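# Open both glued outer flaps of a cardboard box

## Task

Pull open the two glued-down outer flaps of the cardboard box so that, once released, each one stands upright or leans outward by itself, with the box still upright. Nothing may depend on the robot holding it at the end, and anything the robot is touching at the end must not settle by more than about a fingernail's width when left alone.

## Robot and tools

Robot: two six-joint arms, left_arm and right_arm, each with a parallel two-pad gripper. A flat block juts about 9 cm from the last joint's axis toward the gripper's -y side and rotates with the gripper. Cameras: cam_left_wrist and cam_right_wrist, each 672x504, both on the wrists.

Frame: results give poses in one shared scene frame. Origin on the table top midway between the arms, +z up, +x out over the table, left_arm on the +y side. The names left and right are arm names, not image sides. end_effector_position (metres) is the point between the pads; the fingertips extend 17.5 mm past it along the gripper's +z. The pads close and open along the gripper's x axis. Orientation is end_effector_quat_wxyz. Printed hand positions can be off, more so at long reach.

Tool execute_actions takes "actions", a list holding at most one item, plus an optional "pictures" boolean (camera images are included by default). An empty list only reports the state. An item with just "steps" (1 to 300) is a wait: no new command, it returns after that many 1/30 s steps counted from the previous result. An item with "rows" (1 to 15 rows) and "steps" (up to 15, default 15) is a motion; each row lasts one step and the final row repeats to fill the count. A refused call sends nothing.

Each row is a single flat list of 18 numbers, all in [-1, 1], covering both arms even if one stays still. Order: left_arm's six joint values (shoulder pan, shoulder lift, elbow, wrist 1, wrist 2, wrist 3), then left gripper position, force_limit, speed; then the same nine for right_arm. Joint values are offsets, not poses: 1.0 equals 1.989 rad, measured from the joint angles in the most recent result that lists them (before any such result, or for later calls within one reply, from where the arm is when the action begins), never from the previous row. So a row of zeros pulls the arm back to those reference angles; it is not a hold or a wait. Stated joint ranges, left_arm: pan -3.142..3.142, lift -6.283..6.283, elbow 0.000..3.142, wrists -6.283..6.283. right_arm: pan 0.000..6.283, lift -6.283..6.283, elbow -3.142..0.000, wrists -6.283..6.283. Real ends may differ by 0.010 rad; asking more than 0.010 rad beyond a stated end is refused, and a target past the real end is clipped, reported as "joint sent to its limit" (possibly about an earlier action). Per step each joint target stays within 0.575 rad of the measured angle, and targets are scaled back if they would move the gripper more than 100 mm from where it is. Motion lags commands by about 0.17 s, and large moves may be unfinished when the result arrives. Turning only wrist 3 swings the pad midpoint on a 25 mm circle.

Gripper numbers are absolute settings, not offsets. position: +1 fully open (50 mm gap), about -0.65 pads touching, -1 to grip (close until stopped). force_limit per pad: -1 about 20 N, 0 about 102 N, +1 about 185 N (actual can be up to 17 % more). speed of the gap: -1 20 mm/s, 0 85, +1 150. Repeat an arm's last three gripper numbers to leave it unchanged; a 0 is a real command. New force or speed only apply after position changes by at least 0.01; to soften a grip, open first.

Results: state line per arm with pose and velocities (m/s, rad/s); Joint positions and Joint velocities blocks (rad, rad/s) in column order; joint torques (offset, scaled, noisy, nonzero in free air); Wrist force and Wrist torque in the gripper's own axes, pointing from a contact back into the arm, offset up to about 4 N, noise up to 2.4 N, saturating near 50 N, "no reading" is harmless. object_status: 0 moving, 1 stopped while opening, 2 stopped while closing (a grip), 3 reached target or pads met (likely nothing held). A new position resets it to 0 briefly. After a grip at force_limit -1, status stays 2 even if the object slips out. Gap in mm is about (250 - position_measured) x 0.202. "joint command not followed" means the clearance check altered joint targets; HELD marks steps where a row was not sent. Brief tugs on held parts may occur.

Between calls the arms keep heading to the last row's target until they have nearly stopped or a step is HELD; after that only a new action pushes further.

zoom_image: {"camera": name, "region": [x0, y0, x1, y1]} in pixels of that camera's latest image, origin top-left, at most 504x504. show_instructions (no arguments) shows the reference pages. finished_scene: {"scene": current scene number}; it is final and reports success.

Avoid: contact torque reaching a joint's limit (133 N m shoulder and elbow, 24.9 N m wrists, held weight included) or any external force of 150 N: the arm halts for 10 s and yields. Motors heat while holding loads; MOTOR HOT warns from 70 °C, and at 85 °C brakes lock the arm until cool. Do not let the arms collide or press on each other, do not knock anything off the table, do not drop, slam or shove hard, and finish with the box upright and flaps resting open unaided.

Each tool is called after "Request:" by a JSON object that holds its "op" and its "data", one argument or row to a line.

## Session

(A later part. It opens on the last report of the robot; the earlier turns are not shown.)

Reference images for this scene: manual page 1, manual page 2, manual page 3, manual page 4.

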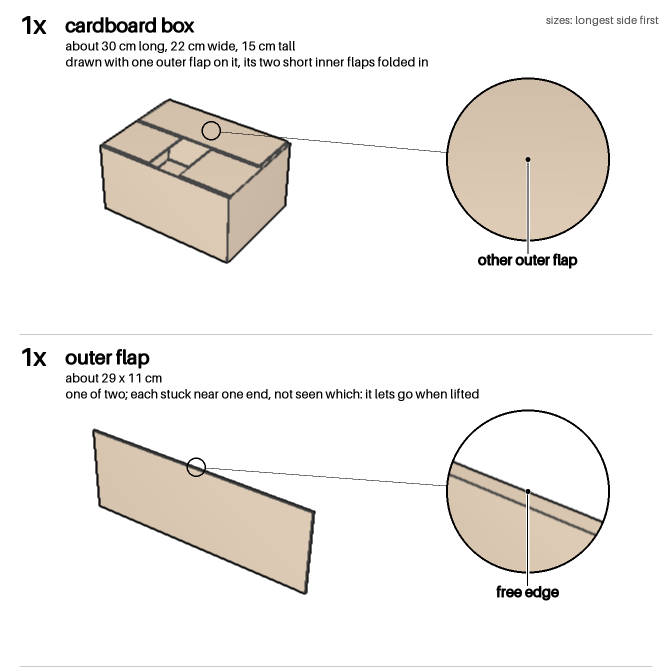

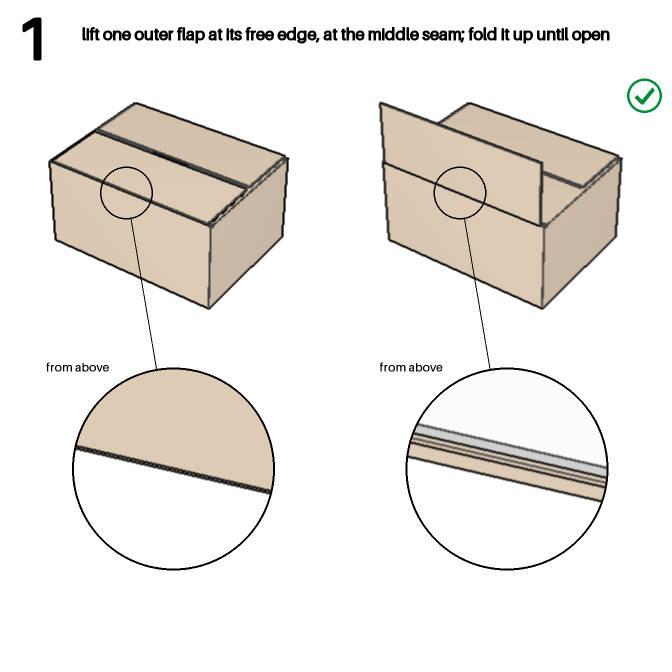

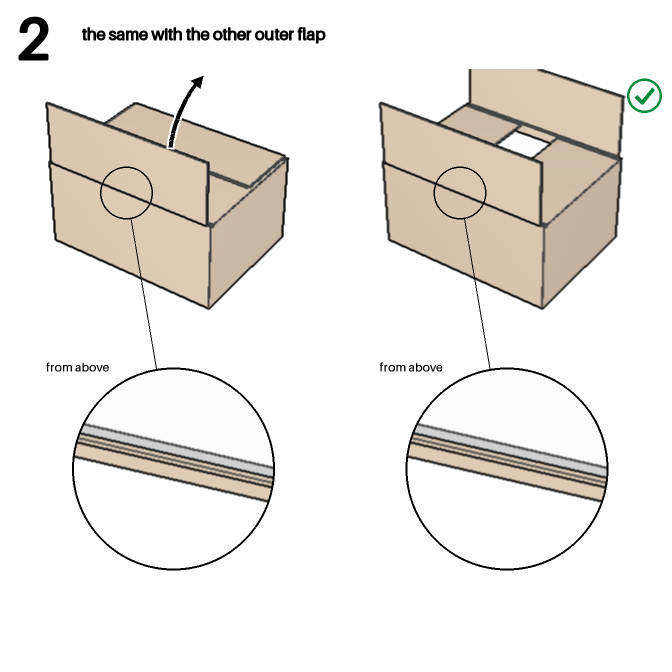

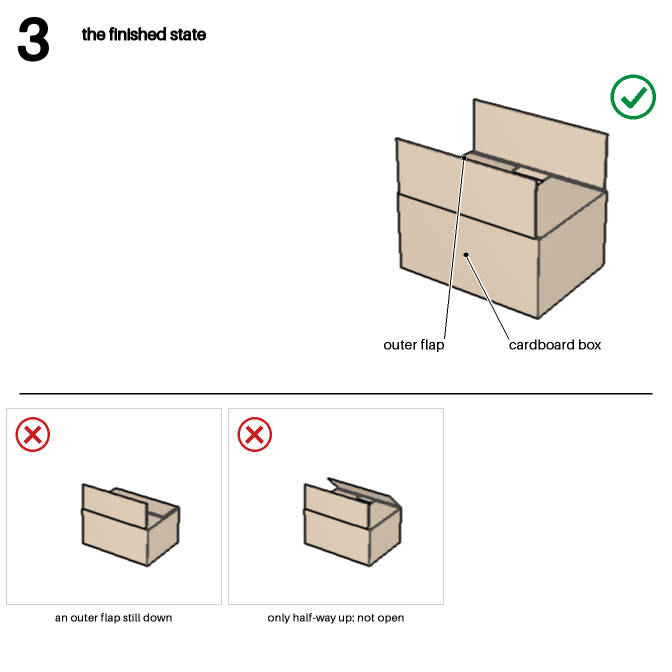

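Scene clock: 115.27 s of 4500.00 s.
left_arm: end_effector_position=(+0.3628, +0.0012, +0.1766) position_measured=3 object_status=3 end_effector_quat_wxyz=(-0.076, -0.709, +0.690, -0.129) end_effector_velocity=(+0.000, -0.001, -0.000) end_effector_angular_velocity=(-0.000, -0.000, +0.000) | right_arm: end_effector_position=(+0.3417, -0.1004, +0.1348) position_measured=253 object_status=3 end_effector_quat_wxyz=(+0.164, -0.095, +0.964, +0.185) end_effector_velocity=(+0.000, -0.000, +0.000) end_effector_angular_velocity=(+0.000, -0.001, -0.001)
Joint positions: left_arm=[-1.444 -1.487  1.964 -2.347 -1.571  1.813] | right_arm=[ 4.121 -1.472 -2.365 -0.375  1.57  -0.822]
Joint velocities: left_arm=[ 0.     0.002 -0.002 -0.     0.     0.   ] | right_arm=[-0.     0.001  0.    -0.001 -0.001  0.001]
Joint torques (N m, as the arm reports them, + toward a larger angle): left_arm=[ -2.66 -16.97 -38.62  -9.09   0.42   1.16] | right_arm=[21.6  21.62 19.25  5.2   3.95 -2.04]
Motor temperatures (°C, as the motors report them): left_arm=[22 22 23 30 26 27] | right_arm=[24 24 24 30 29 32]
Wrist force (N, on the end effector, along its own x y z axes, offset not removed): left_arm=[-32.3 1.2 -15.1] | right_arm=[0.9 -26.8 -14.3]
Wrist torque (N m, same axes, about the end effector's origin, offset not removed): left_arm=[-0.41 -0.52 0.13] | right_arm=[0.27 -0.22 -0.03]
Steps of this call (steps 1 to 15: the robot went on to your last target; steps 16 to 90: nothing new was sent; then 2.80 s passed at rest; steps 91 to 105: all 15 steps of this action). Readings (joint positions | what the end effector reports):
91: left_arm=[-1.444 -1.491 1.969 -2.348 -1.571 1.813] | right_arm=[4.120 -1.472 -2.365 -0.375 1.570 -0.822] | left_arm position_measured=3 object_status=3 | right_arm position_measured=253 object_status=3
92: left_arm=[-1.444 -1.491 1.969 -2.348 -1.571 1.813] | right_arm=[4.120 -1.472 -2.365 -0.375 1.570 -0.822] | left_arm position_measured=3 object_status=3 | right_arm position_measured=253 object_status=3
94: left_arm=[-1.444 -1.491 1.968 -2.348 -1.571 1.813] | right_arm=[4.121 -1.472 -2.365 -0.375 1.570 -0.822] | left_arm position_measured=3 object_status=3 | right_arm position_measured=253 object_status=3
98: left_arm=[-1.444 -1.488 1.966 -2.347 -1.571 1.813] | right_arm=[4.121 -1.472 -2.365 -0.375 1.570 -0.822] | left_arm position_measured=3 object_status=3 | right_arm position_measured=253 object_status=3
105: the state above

Request:
{"op": "execute_actions", "data": {
  "actions": [
    {"rows":[[0,-0.0012,-0.0022,0.0033,0,0,1,0,0,0,0,0,0,0,0,-1,0,0],[0,-0.0012,-0.0022,0.0033,0,0,1,0,0,0,0,0,0,0,0,-1,0,0],[0,-0.0012,-0.0022,0.0033,0,0,1,0,0,0,0,0,0,0,0,-1,0,0],[0,-0.0024,-0.0044,0.0067,0,0,1,0,0,0,0,0,0,0,0,-1,0,0],[0,-0.0024,-0.0044,0.0067,0,0,1,0,0,0,0,0,0,0,0,-1,0,0],[0,-0.0024,-0.0044,0.0067,0,0,1,0,0,0,0,0,0,0,0,-1,0,0],[0,-0.0036,-0.0066,0.01,0,0,1,0,0,0,0,0,0,0,0,-1,0,0],[0,-0.0036,-0.0066,0.01,0,0,1,0,0,0,0,0,0,0,0,-1,0,0],[0,-0.0036,-0.0066,0.01,0,0,1,0,0,0,0,0,0,0,0,-1,0,0],[0,-0.0047,-0.0088,0.0134,0,0,1,0,0,0,0,0,0,0,0,-1,0,0]]}
  ],
  "pictures": false
}}

Request:
{"op": "execute_actions", "data": {
  "actions": [
    {"steps":12}
  ]
}}

Scene clock: 125.47 s of 4500.00 s.
left_arm: end_effector_position=(+0.3629, +0.0005, +0.1849) position_measured=3 object_status=3 end_effector_quat_wxyz=(-0.076, -0.708, +0.690, -0.129) end_effector_velocity=(-0.000, -0.001, +0.012) end_effector_angular_velocity=(-0.002, -0.000, -0.000) | right_arm: end_effector_position=(+0.3417, -0.1004, +0.1348) position_measured=253 object_status=3 end_effector_quat_wxyz=(+0.164, -0.095, +0.964, +0.185) end_effector_velocity=(+0.000, +0.000, -0.000) end_effector_angular_velocity=(+0.000, +0.001, -0.002)
Joint positions: left_arm=[-1.444 -1.495  1.949 -2.325 -1.571  1.813] | right_arm=[ 4.121 -1.472 -2.365 -0.375  1.57  -0.822]
Joint velocities: left_arm=[-0.001 -0.011 -0.022  0.032  0.    -0.001] | right_arm=[-0.    -0.001  0.     0.001 -0.     0.002]
Joint torques (N m, as the arm reports them, + toward a larger angle): left_arm=[ -6.54 -36.09 -43.24 -10.55  -1.94   1.21] | right_arm=[14.94 22.07 37.23  7.98  5.78 -2.03]
Motor temperatures (°C, as the motors report them): left_arm=[22 22 23 30 26 27] | right_arm=[24 24 24 30 29 32]
Wrist force (N, on the end effector, along its own x y z axes, offset not removed): left_arm=[-34.3 -1.2 -3.2] | right_arm=[2.4 -31.0 -17.3]
Wrist torque (N m, same axes, about the end effector's origin, offset not removed): left_arm=[-0.19 -0.72 0.13] | right_arm=[0.13 0.07 0.04]
Steps of this call (steps 1 to 15: the robot went on to your last target; steps 16 to 90: nothing new was sent; then 6.70 s passed at rest; steps 91 to 105: all 15 steps of this action). Readings (joint positions | what the end effector reports):
91: left_arm=[-1.444 -1.487 1.964 -2.347 -1.571 1.813] | right_arm=[4.121 -1.472 -2.365 -0.375 1.570 -0.822] | left_arm position_measured=3 object_status=3 | right_arm position_measured=253 object_status=3
92: left_arm=[-1.444 -1.487 1.964 -2.347 -1.571 1.813] | right_arm=[4.121 -1.472 -2.365 -0.375 1.570 -0.822] | left_arm position_measured=3 object_status=3 | right_arm position_measured=253 object_status=3
94: left_arm=[-1.444 -1.488 1.962 -2.345 -1.571 1.813] | right_arm=[4.121 -1.472 -2.365 -0.375 1.570 -0.822] | left_arm position_measured=3 object_status=3 | right_arm position_measured=253 object_status=3
98: left_arm=[-1.444 -1.490 1.958 -2.338 -1.571 1.813] | right_arm=[4.121 -1.472 -2.365 -0.375 1.570 -0.822] | left_arm position_measured=3 object_status=3 | right_arm position_measured=253 object_status=3
105: the state above

Scene clock: 125.87 s of 4500.00 s.
left_arm: end_effector_position=(+0.3630, +0.0004, +0.1863) position_measured=3 object_status=3 end_effector_quat_wxyz=(-0.076, -0.709, +0.690, -0.129) end_effector_velocity=(+0.001, +0.000, +0.001) end_effector_angular_velocity=(-0.000, -0.001, +0.001) | right_arm: end_effector_position=(+0.3417, -0.1004, +0.1348) position_measured=253 object_status=3 end_effector_quat_wxyz=(+0.164, -0.095, +0.964, +0.185) end_effector_velocity=(-0.000, +0.000, +0.000) end_effector_angular_velocity=(+0.001, -0.000, +0.001)
Joint positions: left_arm=[-1.444 -1.496  1.947 -2.321 -1.571  1.813] | right_arm=[ 4.121 -1.472 -2.365 -0.375  1.57  -0.822]
Joint velocities: left_arm=[ 0.001 -0.001 -0.001  0.001  0.     0.   ] | right_arm=[ 0.     0.     0.    -0.     0.001 -0.   ]
Joint torques (N m, as the arm reports them, + toward a larger angle): left_arm=[ -3.28 -37.37 -42.79 -10.04   0.53   1.26] | right_arm=[ 7.89 20.35 33.63  8.18  7.14 -2.08]
Motor temperatures (°C, as the motors report them): left_arm=[22 22 23 30 26 27] | right_arm=[24 24 24 30 29 32]
Wrist force (N, on the end effector, along its own x y z axes, offset not removed): left_arm=[-32.2 -0.9 -8.1] | right_arm=[1.7 -29.5 -19.5]
Wrist torque (N m, same axes, about the end effector's origin, offset not removed): left_arm=[-0.34 -0.63 0.03] | right_arm=[0.26 0.21 0.22]
Steps of this call (steps 1 to 12: the robot went on to your last target). Readings (joint positions | what the end effector reports):
1: left_arm=[-1.444 -1.495 1.949 -2.324 -1.571 1.813] | right_arm=[4.121 -1.472 -2.365 -0.375 1.570 -0.822] | left_arm position_measured=3 object_status=3 | right_arm position_measured=253 object_status=3
2: left_arm=[-1.444 -1.496 1.948 -2.323 -1.571 1.813] | right_arm=[4.121 -1.472 -2.365 -0.375 1.570 -0.822] | left_arm position_measured=3 object_status=3 | right_arm position_measured=253 object_status=3
4: left_arm=[-1.444 -1.496 1.948 -2.322 -1.571 1.813] | right_arm=[4.121 -1.472 -2.365 -0.375 1.570 -0.822] | left_arm position_measured=3 object_status=3 | right_arm position_measured=253 object_status=3
8: left_arm=[-1.444 -1.496 1.947 -2.321 -1.571 1.813] | right_arm=[4.121 -1.472 -2.365 -0.375 1.570 -0.822] | left_arm position_measured=3 object_status=3 | right_arm position_measured=253 object_status=3
12: the state above

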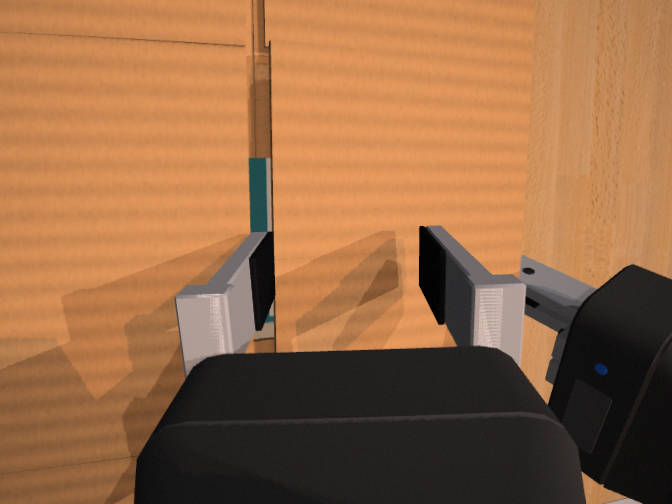

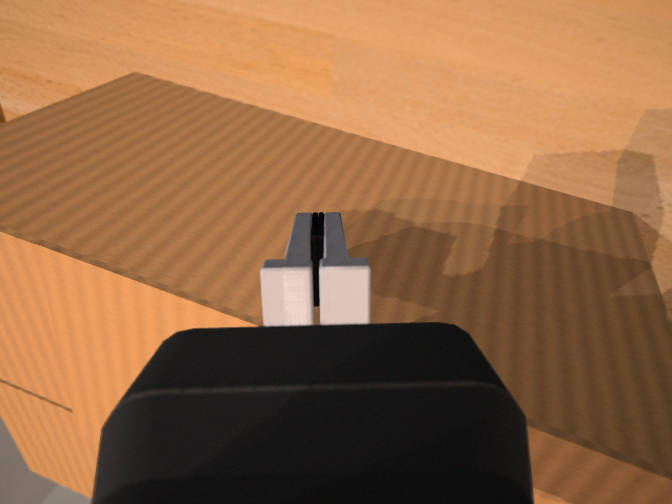

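Request:
{"op": "execute_actions", "data": {
  "actions": [
    {"rows":[[0,-0.0011,-0.0023,0.0033,0,0,1,0,0,0,0,0,0,0,0,-1,0,0],[0,-0.0011,-0.0023,0.0033,0,0,1,0,0,0,0,0,0,0,0,-1,0,0],[0,-0.0011,-0.0023,0.0033,0,0,1,0,0,0,0,0,0,0,0,-1,0,0],[0,-0.0022,-0.0046,0.0067,0,0,1,0,0,0,0,0,0,0,0,-1,0,0],[0,-0.0022,-0.0046,0.0067,0,0,1,0,0,0,0,0,0,0,0,-1,0,0],[0,-0.0022,-0.0046,0.0067,0,0,1,0,0,0,0,0,0,0,0,-1,0,0],[0,-0.0033,-0.0069,0.01,0,0,1,0,0,0,0,0,0,0,0,-1,0,0],[0,-0.0033,-0.0069,0.01,0,0,1,0,0,0,0,0,0,0,0,-1,0,0],[0,-0.0033,-0.0069,0.01,0,0,1,0,0,0,0,0,0,0,0,-1,0,0],[0,-0.0043,-0.0092,0.0135,0,0,1,0,0,0,0,0,0,0,0,-1,0,0]]}
  ],
  "pictures": false
}}

Request:
{"op": "execute_actions", "data": {
  "actions": [
    {"steps":12}
  ]
}}

Scene clock: 138.57 s of 4500.00 s.
left_arm: end_effector_position=(+0.3632, -0.0003, +0.1947) position_measured=3 object_status=3 end_effector_quat_wxyz=(-0.076, -0.709, +0.690, -0.129) end_effector_velocity=(-0.000, -0.001, +0.012) end_effector_angular_velocity=(+0.000, -0.000, -0.001) | right_arm: end_effector_position=(+0.3417, -0.1004, +0.1348) position_measured=253 object_status=3 end_effector_quat_wxyz=(+0.164, -0.095, +0.964, +0.185) end_effector_velocity=(-0.000, +0.000, -0.000) end_effector_angular_velocity=(-0.001, +0.001, +0.001)
Joint positions: left_arm=[-1.444 -1.504  1.931 -2.298 -1.571  1.813] | right_arm=[ 4.121 -1.472 -2.365 -0.375  1.57  -0.822]
Joint velocities: left_arm=[-0.001 -0.01  -0.022  0.032 -0.     0.001] | right_arm=[ 0.    -0.001 -0.    -0.001  0.001 -0.001]
Joint torques (N m, as the arm reports them, + toward a larger angle): left_arm=[ -5.53 -37.79 -39.68  -8.51  -1.18   1.13] | right_arm=[10.04 20.98 23.91  9.05  6.72 -2.2 ]
Motor temperatures (°C, as the motors report them): left_arm=[22 22 23 30 26 27] | right_arm=[24 24 24 30 29 32]
Wrist force (N, on the end effector, along its own x y z axes, offset not removed): left_arm=[-29.0 -1.6 -3.1] | right_arm=[4.5 -28.8 -19.9]
Wrist torque (N m, same axes, about the end effector's origin, offset not removed): left_arm=[-0.10 -0.29 0.45] | right_arm=[-0.35 -0.51 -0.16]
Steps of this call (steps 1 to 15: the robot went on to your last target; steps 16 to 90: nothing new was sent; then 9.20 s passed at rest; steps 91 to 105: all 15 steps of this action). Readings (joint positions | what the end effector reports):
91: left_arm=[-1.444 -1.496 1.947 -2.321 -1.571 1.813] | right_arm=[4.121 -1.472 -2.365 -0.375 1.570 -0.822] | left_arm position_measured=3 object_status=3 | right_arm position_measured=253 object_status=3
92: left_arm=[-1.444 -1.497 1.946 -2.320 -1.571 1.813] | right_arm=[4.121 -1.472 -2.365 -0.375 1.570 -0.822] | left_arm position_measured=3 object_status=3 | right_arm position_measured=253 object_status=3
94: left_arm=[-1.444 -1.497 1.945 -2.318 -1.571 1.813] | right_arm=[4.121 -1.472 -2.365 -0.375 1.570 -0.822] | left_arm position_measured=3 object_status=3 | right_arm position_measured=253 object_status=3
98: left_arm=[-1.444 -1.500 1.940 -2.311 -1.571 1.813] | right_arm=[4.121 -1.472 -2.365 -0.375 1.570 -0.822] | left_arm position_measured=3 object_status=3 | right_arm position_measured=253 object_status=3
105: the state above

Scene clock: 138.97 s of 4500.00 s.
left_arm: end_effector_position=(+0.3632, -0.0004, +0.1960) position_measured=3 object_status=3 end_effector_quat_wxyz=(-0.076, -0.709, +0.690, -0.129) end_effector_velocity=(+0.000, -0.001, +0.001) end_effector_angular_velocity=(-0.001, -0.000, -0.001) | right_arm: end_effector_position=(+0.3417, -0.1004, +0.1348) position_measured=253 object_status=3 end_effector_quat_wxyz=(+0.164, -0.095, +0.964, +0.185) end_effector_velocity=(+0.000, +0.001, +0.000) end_effector_angular_velocity=(+0.001, -0.001, +0.002)
Joint positions: left_arm=[-1.444 -1.505  1.929 -2.294 -1.571  1.813] | right_arm=[ 4.121 -1.472 -2.365 -0.375  1.57  -0.822]
Joint velocities: left_arm=[-0.    -0.001 -0.002  0.002 -0.     0.   ] | right_arm=[ 0.    -0.001  0.001  0.002  0.001 -0.001]
Joint torques (N m, as the arm reports them, + toward a larger angle): left_arm=[ -8.23 -38.69 -41.41  -8.12  -3.14   1.17] | right_arm=[15.7  19.96 27.38  9.33  5.56 -2.27]
Motor temperatures (°C, as the motors report them): left_arm=[22 22 23 30 26 27] | right_arm=[24 24 24 30 29 32]
Wrist force (N, on the end effector, along its own x y z axes, offset not removed): left_arm=[-23.2 2.3 3.5] | right_arm=[2.6 -23.9 -16.5]
Wrist torque (N m, same axes, about the end effector's origin, offset not removed): left_arm=[0.56 -0.72 -0.03] | right_arm=[0.18 -0.11 -0.10]
Steps of this call (steps 1 to 12: the robot went on to your last target). Readings (joint positions | what the end effector reports):
1: left_arm=[-1.444 -1.504 1.931 -2.297 -1.571 1.813] | right_arm=[4.121 -1.472 -2.365 -0.375 1.570 -0.822] | left_arm position_measured=3 object_status=3 | right_arm position_measured=253 object_status=3
2: left_arm=[-1.444 -1.504 1.930 -2.297 -1.571 1.813] | right_arm=[4.121 -1.472 -2.365 -0.375 1.570 -0.822] | left_arm position_measured=3 object_status=3 | right_arm position_measured=253 object_status=3
4: left_arm=[-1.444 -1.504 1.929 -2.296 -1.571 1.813] | right_arm=[4.121 -1.472 -2.365 -0.375 1.570 -0.822] | left_arm position_measured=3 object_status=3 | right_arm position_measured=253 object_status=3
8: left_arm=[-1.444 -1.505 1.929 -2.294 -1.571 1.813] | right_arm=[4.121 -1.472 -2.365 -0.375 1.570 -0.822] | left_arm position_measured=3 object_status=3 | right_arm position_measured=253 object_status=3
12: the state above

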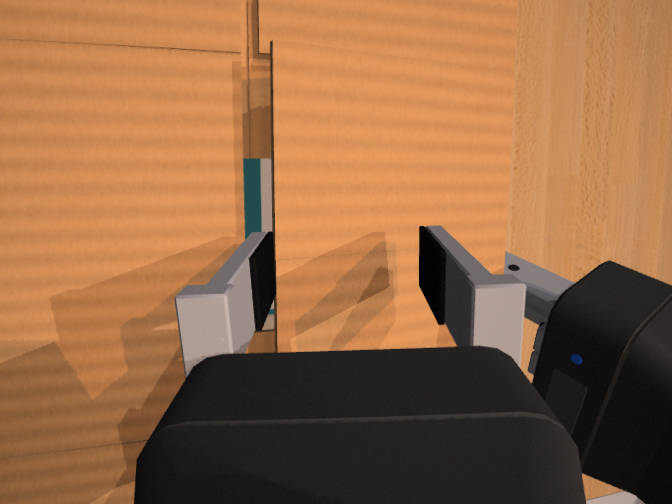

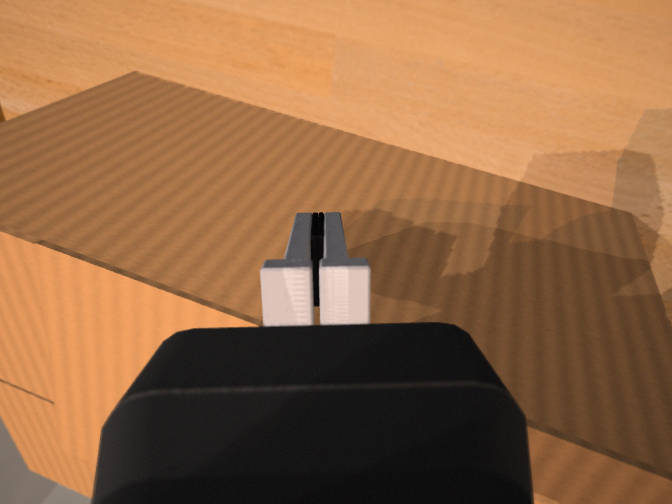

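Request:
{"op": "execute_actions", "data": {
  "actions": [
    {"rows":[[0,-0.0053,0.0095,-0.0169,0,0,1,0,0,0,0,0,0,0,0,-1,0,0],[0,-0.0053,0.0095,-0.0169,0,0,1,0,0,0,0,0,0,0,0,-1,0,0],[0,-0.0053,0.0095,-0.0169,0,0,1,0,0,0,0,0,0,0,0,-1,0,0],[0,-0.0103,0.0188,-0.0338,0,0,1,0,0,0,0,0,0,0,0,-1,0,0],[0,-0.0103,0.0188,-0.0338,0,0,1,0,0,0,0,0,0,0,0,-1,0,0],[0,-0.0103,0.0188,-0.0338,0,0,1,0,0,0,0,0,0,0,0,-1,0,0],[0,-0.0151,0.0278,-0.0506,0,0,1,0,0,0,0,0,0,0,0,-1,0,0],[0,-0.0151,0.0278,-0.0506,0,0,1,0,0,0,0,0,0,0,0,-1,0,0],[0,-0.0151,0.0278,-0.0506,0,0,1,0,0,0,0,0,0,0,0,-1,0,0],[0,-0.0197,0.0366,-0.0674,0,0,1,0,0,0,0,0,0,0,0,-1,0,0]]}
  ],
  "pictures": false
}}

Request:
{"op": "execute_actions", "data": {
  "actions": [
    {"steps":12}
  ]
}}

Scene clock: 153.67 s of 4500.00 s.
left_arm: end_effector_position=(+0.3631, -0.0002, +0.2028) position_measured=3 object_status=3 end_effector_quat_wxyz=(-0.097, -0.703, +0.685, -0.165) end_effector_velocity=(-0.000, -0.000, +0.011) end_effector_angular_velocity=(-0.118, -0.033, +0.000) | right_arm: end_effector_position=(+0.3417, -0.1004, +0.1348) position_measured=253 object_status=3 end_effector_quat_wxyz=(+0.164, -0.095, +0.964, +0.185) end_effector_velocity=(-0.000, +0.000, -0.000) end_effector_angular_velocity=(+0.001, +0.001, +0.000)
Joint positions: left_arm=[-1.444 -1.538  1.99  -2.407 -1.571  1.813] | right_arm=[ 4.121 -1.472 -2.365 -0.375  1.57  -0.822]
Joint velocities: left_arm=[-0.    -0.045  0.085 -0.162  0.    -0.   ] | right_arm=[-0.    -0.001 -0.     0.001  0.001  0.001]
Joint torques (N m, as the arm reports them, + toward a larger angle): left_arm=[ -8.73 -36.28 -30.77 -12.76  -2.66   1.08] | right_arm=[10.11 21.31 36.06  9.18  4.24 -1.96]
Motor temperatures (°C, as the motors report them): left_arm=[22 22 23 30 26 27] | right_arm=[24 24 24 30 29 32]
Wrist force (N, on the end effector, along its own x y z axes, offset not removed): left_arm=[-33.8 -2.4 -8.3] | right_arm=[-0.3 -26.7 -20.6]
Wrist torque (N m, same axes, about the end effector's origin, offset not removed): left_arm=[-0.46 -0.67 0.12] | right_arm=[0.36 0.45 0.05]
Steps of this call (steps 1 to 15: the robot went on to your last target; steps 16 to 90: nothing new was sent; then 11.20 s passed at rest; steps 91 to 105: all 15 steps of this action). Readings (joint positions | what the end effector reports):
91: left_arm=[-1.444 -1.505 1.928 -2.294 -1.571 1.813] | right_arm=[4.121 -1.472 -2.365 -0.375 1.570 -0.822] | left_arm position_measured=3 object_status=3 | right_arm position_measured=253 object_status=3
92: left_arm=[-1.444 -1.506 1.930 -2.296 -1.571 1.813] | right_arm=[4.121 -1.472 -2.365 -0.375 1.570 -0.822] | left_arm position_measured=3 object_status=3 | right_arm position_measured=253 object_status=3
94: left_arm=[-1.444 -1.509 1.936 -2.307 -1.571 1.813] | right_arm=[4.121 -1.472 -2.365 -0.375 1.570 -0.822] | left_arm position_measured=3 object_status=3 | right_arm position_measured=253 object_status=3
98: left_arm=[-1.444 -1.519 1.955 -2.341 -1.571 1.813] | right_arm=[4.121 -1.472 -2.365 -0.375 1.570 -0.822] | left_arm position_measured=3 object_status=3 | right_arm position_measured=253 object_status=3
105: the state above

Scene clock: 154.07 s of 4500.00 s.
left_arm: end_effector_position=(+0.3631, -0.0002, +0.2042) position_measured=3 object_status=3 end_effector_quat_wxyz=(-0.100, -0.702, +0.684, -0.171) end_effector_velocity=(+0.001, +0.000, +0.001) end_effector_angular_velocity=(-0.006, -0.002, +0.001) | right_arm: end_effector_position=(+0.3417, -0.1004, +0.1348) position_measured=253 object_status=3 end_effector_quat_wxyz=(+0.164, -0.095, +0.964, +0.185) end_effector_velocity=(-0.000, +0.001, +0.000) end_effector_angular_velocity=(+0.002, +0.001, -0.001)
Joint positions: left_arm=[-1.444 -1.544  2.001 -2.427 -1.571  1.813] | right_arm=[ 4.121 -1.472 -2.365 -0.375  1.57  -0.822]
Joint velocities: left_arm=[ 0.002 -0.002  0.003 -0.008 -0.     0.001] | right_arm=[ 0.001 -0.     0.     0.001  0.001  0.002]
Joint torques (N m, as the arm reports them, + toward a larger angle): left_arm=[ -5.86 -35.52 -29.54 -12.81  -0.85   1.12] | right_arm=[ 4.86 20.58 32.97  9.21  5.52 -2.19]
Motor temperatures (°C, as the motors report them): left_arm=[22 22 23 30 26 27] | right_arm=[24 24 24 30 29 32]
Wrist force (N, on the end effector, along its own x y z axes, offset not removed): left_arm=[-33.2 -2.3 -11.8] | right_arm=[2.9 -28.6 -20.1]
Wrist torque (N m, same axes, about the end effector's origin, offset not removed): left_arm=[-0.28 -0.74 0.13] | right_arm=[0.08 -0.13 -0.06]
Steps of this call (steps 1 to 12: the robot went on to your last target). Readings (joint positions | what the end effector reports):
1: left_arm=[-1.444 -1.540 1.993 -2.412 -1.571 1.813] | right_arm=[4.121 -1.472 -2.365 -0.375 1.570 -0.822] | left_arm position_measured=3 object_status=3 | right_arm position_measured=253 object_status=3
2: left_arm=[-1.444 -1.541 1.995 -2.416 -1.571 1.813] | right_arm=[4.121 -1.472 -2.365 -0.375 1.570 -0.822] | left_arm position_measured=3 object_status=3 | right_arm position_measured=253 object_status=3
4: left_arm=[-1.444 -1.542 1.997 -2.421 -1.571 1.813] | right_arm=[4.121 -1.472 -2.365 -0.375 1.570 -0.822] | left_arm position_measured=3 object_status=3 | right_arm position_measured=253 object_status=3
8: left_arm=[-1.444 -1.543 2.000 -2.426 -1.571 1.813] | right_arm=[4.121 -1.472 -2.365 -0.375 1.570 -0.822] | left_arm position_measured=3 object_status=3 | right_arm position_measured=253 object_status=3
12: the state above

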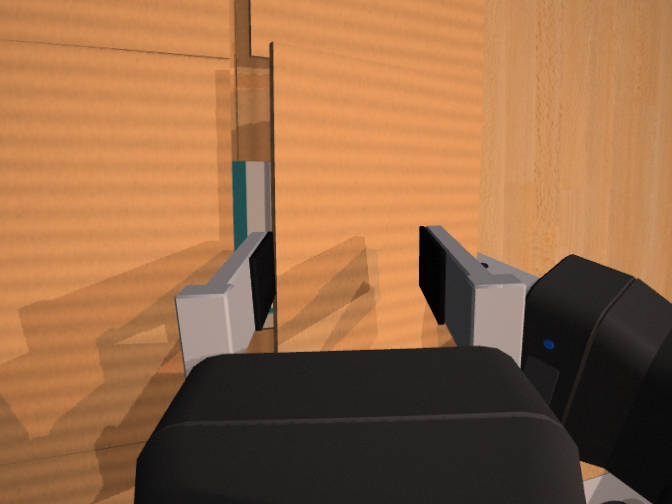

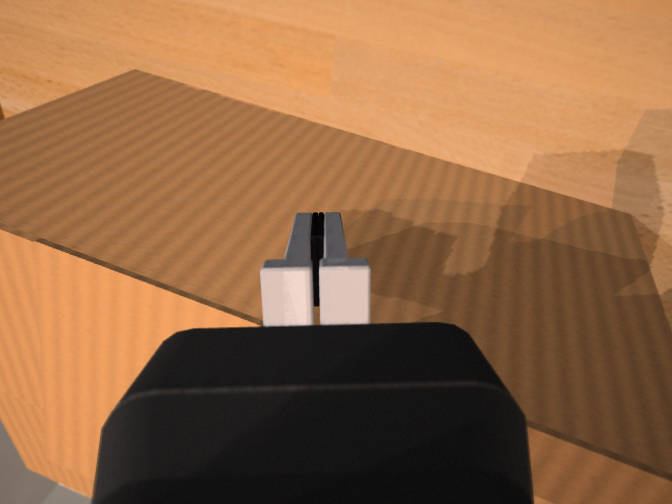

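Request:
{"op": "execute_actions", "data": {
  "actions": [
    {"rows":[[0,-0.0044,0.0087,-0.0169,0,0,1,0,0,0,0,0,0,0,0,-1,0,0],[0,-0.0044,0.0087,-0.0169,0,0,1,0,0,0,0,0,0,0,0,-1,0,0],[0,-0.0044,0.0087,-0.0169,0,0,1,0,0,0,0,0,0,0,0,-1,0,0],[0,-0.0086,0.0171,-0.0338,0,0,1,0,0,0,0,0,0,0,0,-1,0,0],[0,-0.0086,0.0171,-0.0338,0,0,1,0,0,0,0,0,0,0,0,-1,0,0],[0,-0.0086,0.0171,-0.0338,0,0,1,0,0,0,0,0,0,0,0,-1,0,0],[0,-0.0125,0.0253,-0.0507,0,0,1,0,0,0,0,0,0,0,0,-1,0,0],[0,-0.0125,0.0253,-0.0507,0,0,1,0,0,0,0,0,0,0,0,-1,0,0],[0,-0.0125,0.0253,-0.0507,0,0,1,0,0,0,0,0,0,0,0,-1,0,0],[0,-0.0163,0.0332,-0.0676,0,0,1,0,0,0,0,0,0,0,0,-1,0,0]]}
  ],
  "pictures": false
}}

Request:
{"op": "execute_actions", "data": {
  "actions": [
    {"steps":12}
  ]
}}

Scene clock: 163.27 s of 4500.00 s.
left_arm: end_effector_position=(+0.3632, -0.0005, +0.2124) position_measured=3 object_status=3 end_effector_quat_wxyz=(-0.121, -0.696, +0.677, -0.207) end_effector_velocity=(-0.000, -0.000, +0.013) end_effector_angular_velocity=(-0.118, -0.032, -0.001) | right_arm: end_effector_position=(+0.3417, -0.1004, +0.1348) position_measured=253 object_status=3 end_effector_quat_wxyz=(+0.164, -0.095, +0.964, +0.185) end_effector_velocity=(-0.001, -0.001, -0.001) end_effector_angular_velocity=(-0.002, +0.002, -0.000)
Joint positions: left_arm=[-1.444 -1.572  2.057 -2.54  -1.571  1.813] | right_arm=[ 4.121 -1.472 -2.365 -0.375  1.57  -0.822]
Joint velocities: left_arm=[-0.001 -0.037  0.078 -0.163 -0.     0.   ] | right_arm=[ 0.     0.    -0.001 -0.001  0.     0.001]
Joint torques (N m, as the arm reports them, + toward a larger angle): left_arm=[ -7.78 -26.72 -26.33 -10.78  -2.01   1.14] | right_arm=[ 8.6  20.88 25.22  9.1   6.33 -2.4 ]
Motor temperatures (°C, as the motors report them): left_arm=[22 22 23 30 26 27] | right_arm=[24 24 24 30 29 32]
Wrist force (N, on the end effector, along its own x y z axes, offset not removed): left_arm=[-23.3 -1.2 -18.9] | right_arm=[-0.1 -25.6 -17.9]
Wrist torque (N m, same axes, about the end effector's origin, offset not removed): left_arm=[-0.32 -1.49 0.28] | right_arm=[1.03 0.06 0.12]
Steps of this call (steps 1 to 30: the robot went on to your last target; steps 31 to 90: nothing new was sent; then 5.70 s passed at rest; steps 91 to 105: all 15 steps of this action). Readings (joint positions | what the end effector reports):
91: left_arm=[-1.444 -1.544 2.001 -2.428 -1.571 1.813] | right_arm=[4.121 -1.472 -2.365 -0.375 1.570 -0.822] | left_arm position_measured=3 object_status=3 | right_arm position_measured=253 object_status=3
92: left_arm=[-1.444 -1.545 2.003 -2.430 -1.571 1.813] | right_arm=[4.121 -1.472 -2.365 -0.375 1.570 -0.822] | left_arm position_measured=3 object_status=3 | right_arm position_measured=253 object_status=3
94: left_arm=[-1.444 -1.548 2.008 -2.441 -1.571 1.813] | right_arm=[4.121 -1.472 -2.365 -0.375 1.570 -0.822] | left_arm position_measured=3 object_status=3 | right_arm position_measured=253 object_status=3
98: left_arm=[-1.444 -1.556 2.025 -2.474 -1.571 1.813] | right_arm=[4.121 -1.472 -2.365 -0.375 1.570 -0.822] | left_arm position_measured=3 object_status=3 | right_arm position_measured=253 object_status=3
105: the state above

Scene clock: 163.67 s of 4500.00 s.
left_arm: end_effector_position=(+0.3633, -0.0005, +0.2141) position_measured=3 object_status=3 end_effector_quat_wxyz=(-0.125, -0.694, +0.676, -0.213) end_effector_velocity=(+0.001, +0.000, +0.001) end_effector_angular_velocity=(-0.006, -0.001, +0.002) | right_arm: end_effector_position=(+0.3417, -0.1004, +0.1348) position_measured=253 object_status=3 end_effector_quat_wxyz=(+0.164, -0.095, +0.964, +0.185) end_effector_velocity=(-0.000, -0.000, +0.000) end_effector_angular_velocity=(+0.001, +0.001, -0.001)
Joint positions: left_arm=[-1.444 -1.576  2.066 -2.561 -1.571  1.813] | right_arm=[ 4.121 -1.472 -2.365 -0.375  1.57  -0.822]
Joint velocities: left_arm=[ 0.001 -0.002  0.003 -0.007 -0.    -0.001] | right_arm=[ 0.     0.001 -0.001 -0.     0.001  0.001]
Joint torques (N m, as the arm reports them, + toward a larger angle): left_arm=[-10.52 -25.82 -24.87  -9.71  -3.99   1.06] | right_arm=[16.65 20.66 28.12  9.12  5.53 -2.31]
Motor temperatures (°C, as the motors report them): left_arm=[22 22 23 30 26 27] | right_arm=[24 24 24 30 29 32]
Wrist force (N, on the end effector, along its own x y z axes, offset not removed): left_arm=[-17.4 -3.5 -12.8] | right_arm=[1.9 -28.0 -19.1]
Wrist torque (N m, same axes, about the end effector's origin, offset not removed): left_arm=[-0.55 -1.45 0.08] | right_arm=[0.22 -0.27 0.12]
Steps of this call (steps 1 to 12: the robot went on to your last target). Readings (joint positions | what the end effector reports):
1: left_arm=[-1.444 -1.573 2.059 -2.545 -1.571 1.813] | right_arm=[4.121 -1.472 -2.365 -0.375 1.570 -0.822] | left_arm position_measured=3 object_status=3 | right_arm position_measured=253 object_status=3
2: left_arm=[-1.444 -1.573 2.061 -2.549 -1.571 1.813] | right_arm=[4.121 -1.472 -2.365 -0.375 1.570 -0.822] | left_arm position_measured=3 object_status=3 | right_arm position_measured=253 object_status=3
4: left_arm=[-1.444 -1.575 2.063 -2.554 -1.571 1.813] | right_arm=[4.121 -1.472 -2.365 -0.375 1.570 -0.822] | left_arm position_measured=3 object_status=3 | right_arm position_measured=253 object_status=3
8: left_arm=[-1.444 -1.576 2.066 -2.559 -1.571 1.813] | right_arm=[4.121 -1.472 -2.365 -0.375 1.570 -0.822] | left_arm position_measured=3 object_status=3 | right_arm position_measured=253 object_status=3
12: the state above

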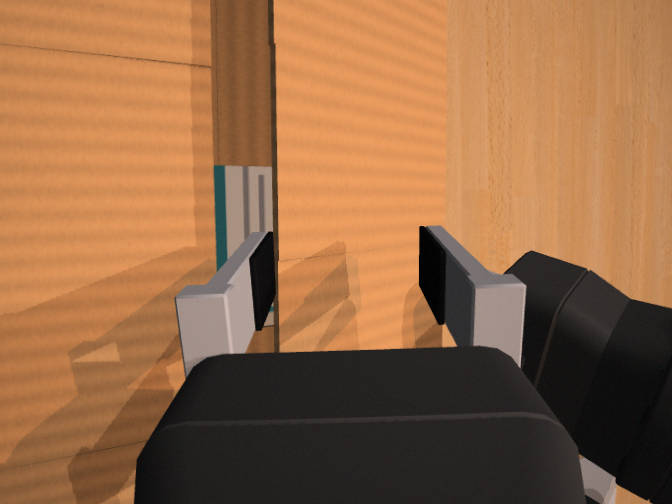

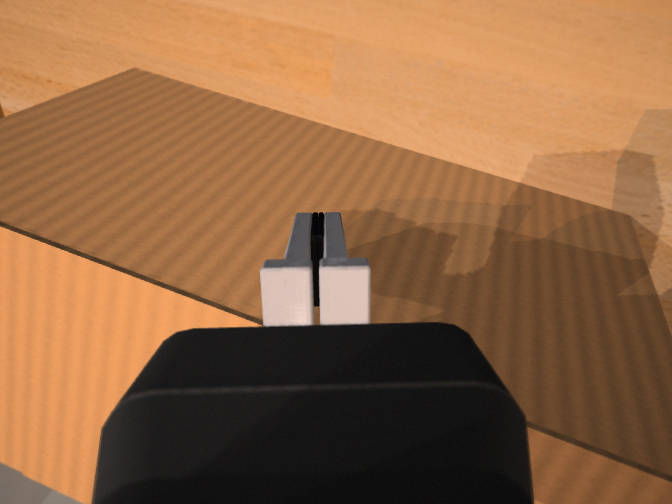

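Request:
{"op": "execute_actions", "data": {
  "actions": [
    {"rows":[[0,0.0002,-0.0059,0.0057,0,0,1,0,0,0,0,0,0,0,0,-1,0,0],[0,0.0002,-0.0059,0.0057,0,0,1,0,0,0,0,0,0,0,0,-1,0,0],[0,0.0002,-0.0059,0.0057,0,0,1,0,0,0,0,0,0,0,0,-1,0,0],[0,0.0008,-0.012,0.0113,0,0,1,0,0,0,0,0,0,0,0,-1,0,0],[0,0.0008,-0.012,0.0113,0,0,1,0,0,0,0,0,0,0,0,-1,0,0],[0,0.0008,-0.012,0.0113,0,0,1,0,0,0,0,0,0,0,0,-1,0,0],[0,0.0016,-0.0185,0.017,0,0,1,0,0,0,0,0,0,0,0,-1,0,0],[0,0.0016,-0.0185,0.017,0,0,1,0,0,0,0,0,0,0,0,-1,0,0],[0,0.0016,-0.0185,0.017,0,0,1,0,0,0,0,0,0,0,0,-1,0,0],[0,0.0026,-0.0252,0.0227,0,0,1,0,0,0,0,0,0,0,0,-1,0,0]]}
  ],
  "pictures": false
}}

Request:
{"op": "execute_actions", "data": {
  "actions": [
    {"steps":12}
  ]
}}

Scene clock: 175.10 s of 4500.00 s.
left_arm: end_effector_position=(+0.3655, -0.0087, +0.2273) position_measured=3 object_status=3 end_effector_quat_wxyz=(-0.125, -0.694, +0.676, -0.213) end_effector_velocity=(+0.003, -0.013, +0.019) end_effector_angular_velocity=(+0.000, -0.000, -0.001) | right_arm: end_effector_position=(+0.3417, -0.1003, +0.1348) position_measured=253 object_status=3 end_effector_quat_wxyz=(+0.164, -0.095, +0.964, +0.186) end_effector_velocity=(-0.000, -0.000, -0.000) end_effector_angular_velocity=(-0.001, -0.000, +0.001)
Joint positions: left_arm=[-1.444 -1.572  2.024 -2.523 -1.571  1.813] | right_arm=[ 4.121 -1.472 -2.365 -0.375  1.57  -0.822]
Joint velocities: left_arm=[-0.001  0.008 -0.063  0.055  0.    -0.   ] | right_arm=[-0.    -0.    -0.001  0.    -0.    -0.002]
Joint torques (N m, as the arm reports them, + toward a larger angle): left_arm=[ -2.91 -19.45 -30.01  -2.65  -0.98   1.07] | right_arm=[ 4.97 21.17 30.01  5.45  3.05 -2.1 ]
Motor temperatures (°C, as the motors report them): left_arm=[22 22 23 30 26 27] | right_arm=[24 24 24 30 29 32]
Wrist force (N, on the end effector, along its own x y z axes, offset not removed): left_arm=[-4.0 1.2 1.4] | right_arm=[0.4 -10.2 -3.6]
Wrist torque (N m, same axes, about the end effector's origin, offset not removed): left_arm=[0.07 0.39 0.21] | right_arm=[-0.35 0.22 -0.12]
Steps of this call (steps 1 to 30: the robot went on to your last target; steps 31 to 90: nothing new was sent; then 7.93 s passed at rest; steps 91 to 105: all 15 steps of this action). Readings (joint positions | what the end effector reports):
91: left_arm=[-1.444 -1.576 2.067 -2.562 -1.571 1.813] | right_arm=[4.121 -1.472 -2.365 -0.375 1.570 -0.822] | left_arm position_measured=3 object_status=3 | right_arm position_measured=253 object_status=3
92: left_arm=[-1.444 -1.576 2.066 -2.561 -1.571 1.813] | right_arm=[4.121 -1.472 -2.365 -0.375 1.570 -0.822] | left_arm position_measured=3 object_status=3 | right_arm position_measured=253 object_status=3
94: left_arm=[-1.444 -1.576 2.062 -2.557 -1.571 1.813] | right_arm=[4.121 -1.472 -2.365 -0.375 1.570 -0.822] | left_arm position_measured=3 object_status=3 | right_arm position_measured=253 object_status=3
98: left_arm=[-1.444 -1.575 2.050 -2.545 -1.571 1.813] | right_arm=[4.121 -1.472 -2.365 -0.375 1.570 -0.822] | left_arm position_measured=3 object_status=3 | right_arm position_measured=253 object_status=3
105: the state above

Scene clock: 175.50 s of 4500.00 s.
left_arm: end_effector_position=(+0.3659, -0.0102, +0.2296) position_measured=3 object_status=3 end_effector_quat_wxyz=(-0.125, -0.694, +0.676, -0.213) end_effector_velocity=(-0.000, -0.000, +0.001) end_effector_angular_velocity=(+0.001, +0.001, -0.000) | right_arm: end_effector_position=(+0.3417, -0.1003, +0.1348) position_measured=253 object_status=3 end_effector_quat_wxyz=(+0.164, -0.095, +0.964, +0.185) end_effector_velocity=(-0.000, -0.001, -0.001) end_effector_angular_velocity=(-0.001, +0.002, -0.001)
Joint positions: left_arm=[-1.444 -1.571  2.017 -2.516 -1.571  1.813] | right_arm=[ 4.121 -1.472 -2.365 -0.375  1.57  -0.822]
Joint velocities: left_arm=[-0.     0.    -0.002  0.003 -0.    -0.   ] | right_arm=[-0.    -0.    -0.001 -0.001  0.001  0.001]
Joint torques (N m, as the arm reports them, + toward a larger angle): left_arm=[  5.36 -18.38 -29.4   -2.66   2.37   1.07] | right_arm=[-7.75 20.2  20.06  3.11  1.43 -2.12]
Motor temperatures (°C, as the motors report them): left_arm=[22 22 23 30 26 27] | right_arm=[24 24 24 30 29 32]
Wrist force (N, on the end effector, along its own x y z axes, offset not removed): left_arm=[-3.6 -1.2 4.3] | right_arm=[1.4 -8.2 -3.6]
Wrist torque (N m, same axes, about the end effector's origin, offset not removed): left_arm=[-0.66 0.23 -0.16] | right_arm=[0.15 -0.01 -0.05]
Steps of this call (steps 1 to 12: the robot went on to your last target). Readings (joint positions | what the end effector reports):
1: left_arm=[-1.444 -1.572 2.023 -2.521 -1.571 1.813] | right_arm=[4.121 -1.472 -2.365 -0.375 1.570 -0.822] | left_arm position_measured=3 object_status=3 | right_arm position_measured=253 object_status=3
2: left_arm=[-1.444 -1.571 2.021 -2.520 -1.571 1.813] | right_arm=[4.121 -1.472 -2.365 -0.375 1.570 -0.822] | left_arm position_measured=3 object_status=3 | right_arm position_measured=253 object_status=3
4: left_arm=[-1.444 -1.571 2.019 -2.518 -1.571 1.813] | right_arm=[4.121 -1.472 -2.365 -0.375 1.570 -0.822] | left_arm position_measured=3 object_status=3 | right_arm position_measured=253 object_status=3
8: left_arm=[-1.444 -1.571 2.017 -2.517 -1.571 1.813] | right_arm=[4.121 -1.472 -2.365 -0.375 1.570 -0.822] | left_arm position_measured=3 object_status=3 | right_arm position_measured=253 object_status=3
12: the state above

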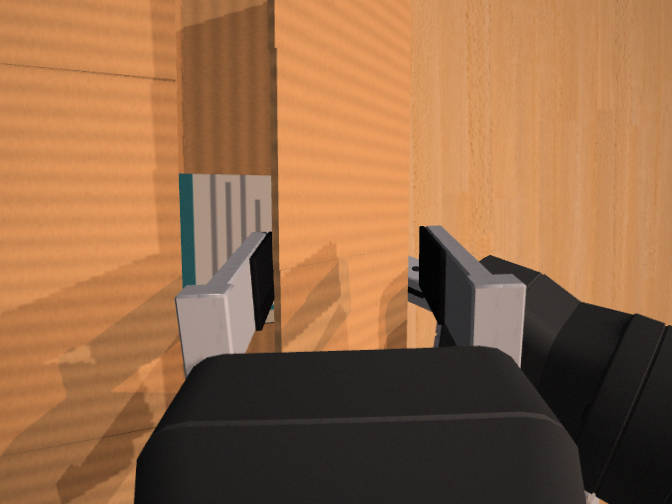

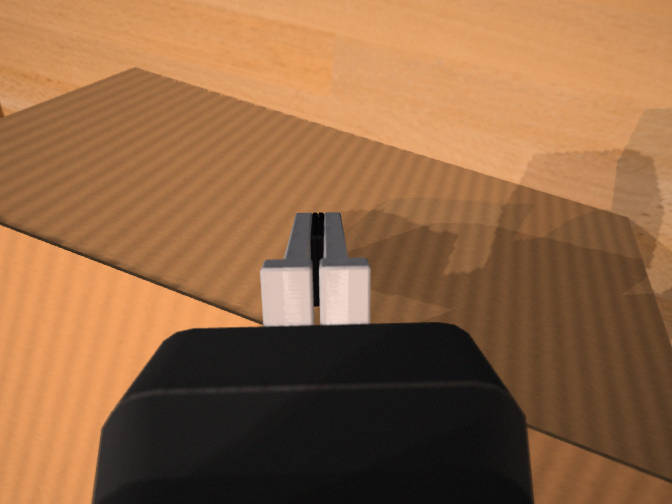

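Request:
{"op": "execute_actions", "data": {
  "actions": [
    {"rows":[[0,0.012,-0.0165,0.0043,0,0,1,0,0,-0.03,0,0,0,0,0,-1,0,0],[0,0.012,-0.0165,0.0043,0,0,1,0,0,-0.03,0,0,0,0,0,-1,0,0],[0,0.012,-0.0165,0.0043,0,0,1,0,0,-0.07,0,0,0,0,0,-1,0,0],[0,0.024,-0.033,0.0086,0,0,1,0,0,-0.07,0,0,0,0,0,-1,0,0],[0,0.024,-0.033,0.0086,0,0,1,0,0,-0.11,0,0,0,0,0,-1,0,0],[0,0.024,-0.033,0.0086,0,0,1,0,0,-0.11,0,0,0,0,0,-1,0,0],[0,0.0365,-0.0497,0.0128,0,0,1,0,0,-0.15,0,0,0,0,0,-1,0,0],[0,0.0365,-0.0497,0.0128,0,0,1,0,0,-0.15,0,0,0,0,0,-1,0,0],[0,0.0365,-0.0497,0.0128,0,0,1,0,0,-0.2,0,0,0,0,0,-1,0,0],[0,0.0487,-0.0662,0.0171,0,0,1,0,0,-0.2,0,0,0,0,0,-1,0,0]]}
  ],
  "pictures": false
}}

Request:
{"op": "execute_actions", "data": {
  "actions": [
    {"steps":15}
  ]
}}

Scene clock: 187.37 s of 4500.00 s.
left_arm: end_effector_position=(+0.3764, -0.0483, +0.2387) position_measured=3 object_status=3 end_effector_quat_wxyz=(-0.125, -0.694, +0.676, -0.213) end_effector_velocity=(+0.016, -0.055, +0.012) end_effector_angular_velocity=(-0.002, -0.001, +0.000) | right_arm: end_effector_position=(+0.4129, -0.2430, +0.1348) position_measured=253 object_status=3 end_effector_quat_wxyz=(+0.192, +0.064, +0.967, +0.156) end_effector_velocity=(+0.076, -0.249, -0.001) end_effector_angular_velocity=(-0.001, +0.002, -0.534)
Joint positions: left_arm=[-1.444 -1.489  1.906 -2.487 -1.571  1.813] | right_arm=[ 3.792 -1.472 -2.365 -0.375  1.57  -0.822]
Joint velocities: left_arm=[ 0.001  0.119 -0.162  0.041  0.     0.001] | right_arm=[-0.536  0.001 -0.001 -0.001  0.001 -0.001]
Joint torques (N m, as the arm reports them, + toward a larger angle): left_arm=[ -6.12 -23.72 -29.    -2.38  -0.75   1.08] | right_arm=[-5.82 20.8  24.47  4.08  0.87 -2.23]
Motor temperatures (°C, as the motors report them): left_arm=[22 22 24 30 26 27] | right_arm=[24 24 24 30 29 32]
Wrist force (N, on the end effector, along its own x y z axes, offset not removed): left_arm=[-1.5 -1.8 3.8] | right_arm=[-2.1 -3.6 -0.5]
Wrist torque (N m, same axes, about the end effector's origin, offset not removed): left_arm=[-0.09 0.15 0.07] | right_arm=[-0.28 0.26 -0.07]
Steps of this call (steps 1 to 15: the robot went on to your last target; steps 16 to 90: nothing new was sent; then 8.37 s passed at rest; steps 91 to 105: all 15 steps of this action). Readings (joint positions | what the end effector reports):
91: left_arm=[-1.444 -1.571 2.016 -2.516 -1.571 1.813] | right_arm=[4.121 -1.472 -2.365 -0.375 1.570 -0.822] | left_arm position_measured=3 object_status=3 | right_arm position_measured=253 object_status=3
92: left_arm=[-1.444 -1.569 2.014 -2.515 -1.571 1.813] | right_arm=[4.118 -1.472 -2.365 -0.375 1.570 -0.822] | left_arm position_measured=3 object_status=3 | right_arm position_measured=253 object_status=3
94: left_arm=[-1.444 -1.561 2.003 -2.512 -1.571 1.813] | right_arm=[4.095 -1.472 -2.365 -0.375 1.570 -0.822] | left_arm position_measured=3 object_status=3 | right_arm position_measured=253 object_status=3
98: left_arm=[-1.444 -1.537 1.971 -2.504 -1.571 1.813] | right_arm=[3.994 -1.472 -2.365 -0.375 1.570 -0.822] | left_arm position_measured=3 object_status=3 | right_arm position_measured=253 object_status=3
105: the state above

Scene clock: 187.87 s of 4500.00 s.
left_arm: end_effector_position=(+0.3783, -0.0553, +0.2402) position_measured=3 object_status=3 end_effector_quat_wxyz=(-0.125, -0.694, +0.676, -0.213) end_effector_velocity=(+0.000, -0.001, +0.000) end_effector_angular_velocity=(-0.000, +0.000, +0.000) | right_arm: end_effector_position=(+0.4216, -0.2747, +0.1348) position_measured=253 object_status=3 end_effector_quat_wxyz=(+0.198, +0.097, +0.964, +0.149) end_effector_velocity=(+0.001, -0.006, -0.001) end_effector_angular_velocity=(-0.002, +0.002, -0.011)
Joint positions: left_arm=[-1.444 -1.474  1.886 -2.482 -1.571  1.813] | right_arm=[ 3.724 -1.472 -2.365 -0.375  1.57  -0.822]
Joint velocities: left_arm=[-0.     0.002 -0.003  0.001  0.    -0.001] | right_arm=[-0.011 -0.001 -0.001 -0.001 -0.001 -0.   ]
Joint torques (N m, as the arm reports them, + toward a larger angle): left_arm=[ -6.69 -22.78 -31.71  -2.54  -2.68   1.13] | right_arm=[-9.98 20.11 31.63  5.94  2.01 -2.24]
Motor temperatures (°C, as the motors report them): left_arm=[22 22 24 30 26 27] | right_arm=[24 24 24 30 29 32]
Wrist force (N, on the end effector, along its own x y z axes, offset not removed): left_arm=[-3.5 1.8 2.6] | right_arm=[0.8 -2.8 -1.0]
Wrist torque (N m, same axes, about the end effector's origin, offset not removed): left_arm=[0.41 0.39 0.27] | right_arm=[-0.39 -0.07 -0.13]
Steps of this call (steps 1 to 15: the robot went on to your last target). Readings (joint positions | what the end effector reports):
1: left_arm=[-1.444 -1.486 1.901 -2.486 -1.571 1.813] | right_arm=[3.776 -1.472 -2.365 -0.375 1.570 -0.822] | left_arm position_measured=3 object_status=3 | right_arm position_measured=253 object_status=3
2: left_arm=[-1.444 -1.483 1.897 -2.485 -1.571 1.813] | right_arm=[3.764 -1.472 -2.365 -0.375 1.570 -0.822] | left_arm position_measured=3 object_status=3 | right_arm position_measured=253 object_status=3
4: left_arm=[-1.444 -1.479 1.892 -2.484 -1.571 1.813] | right_arm=[3.747 -1.472 -2.365 -0.375 1.570 -0.822] | left_arm position_measured=3 object_status=3 | right_arm position_measured=253 object_status=3
8: left_arm=[-1.444 -1.476 1.888 -2.483 -1.571 1.813] | right_arm=[3.732 -1.472 -2.365 -0.375 1.570 -0.822] | left_arm position_measured=3 object_status=3 | right_arm position_measured=253 object_status=3
15: the state above

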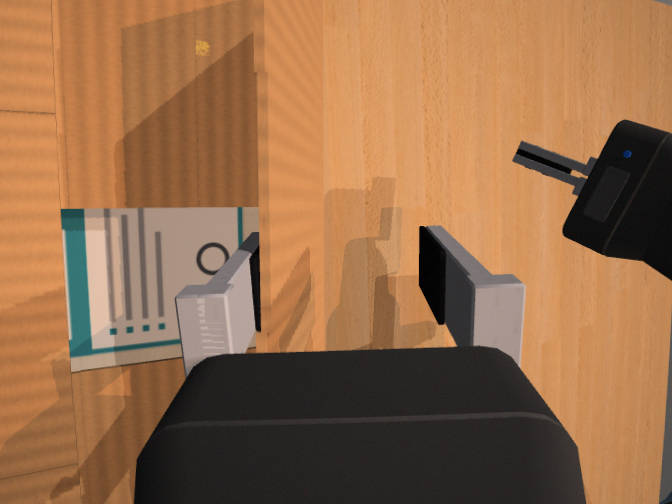

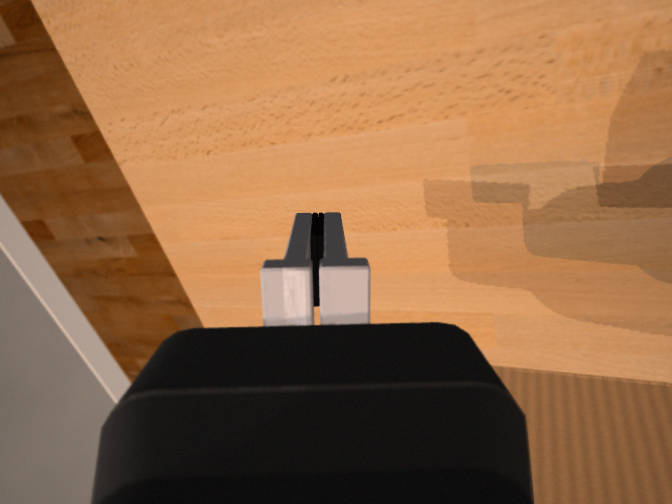

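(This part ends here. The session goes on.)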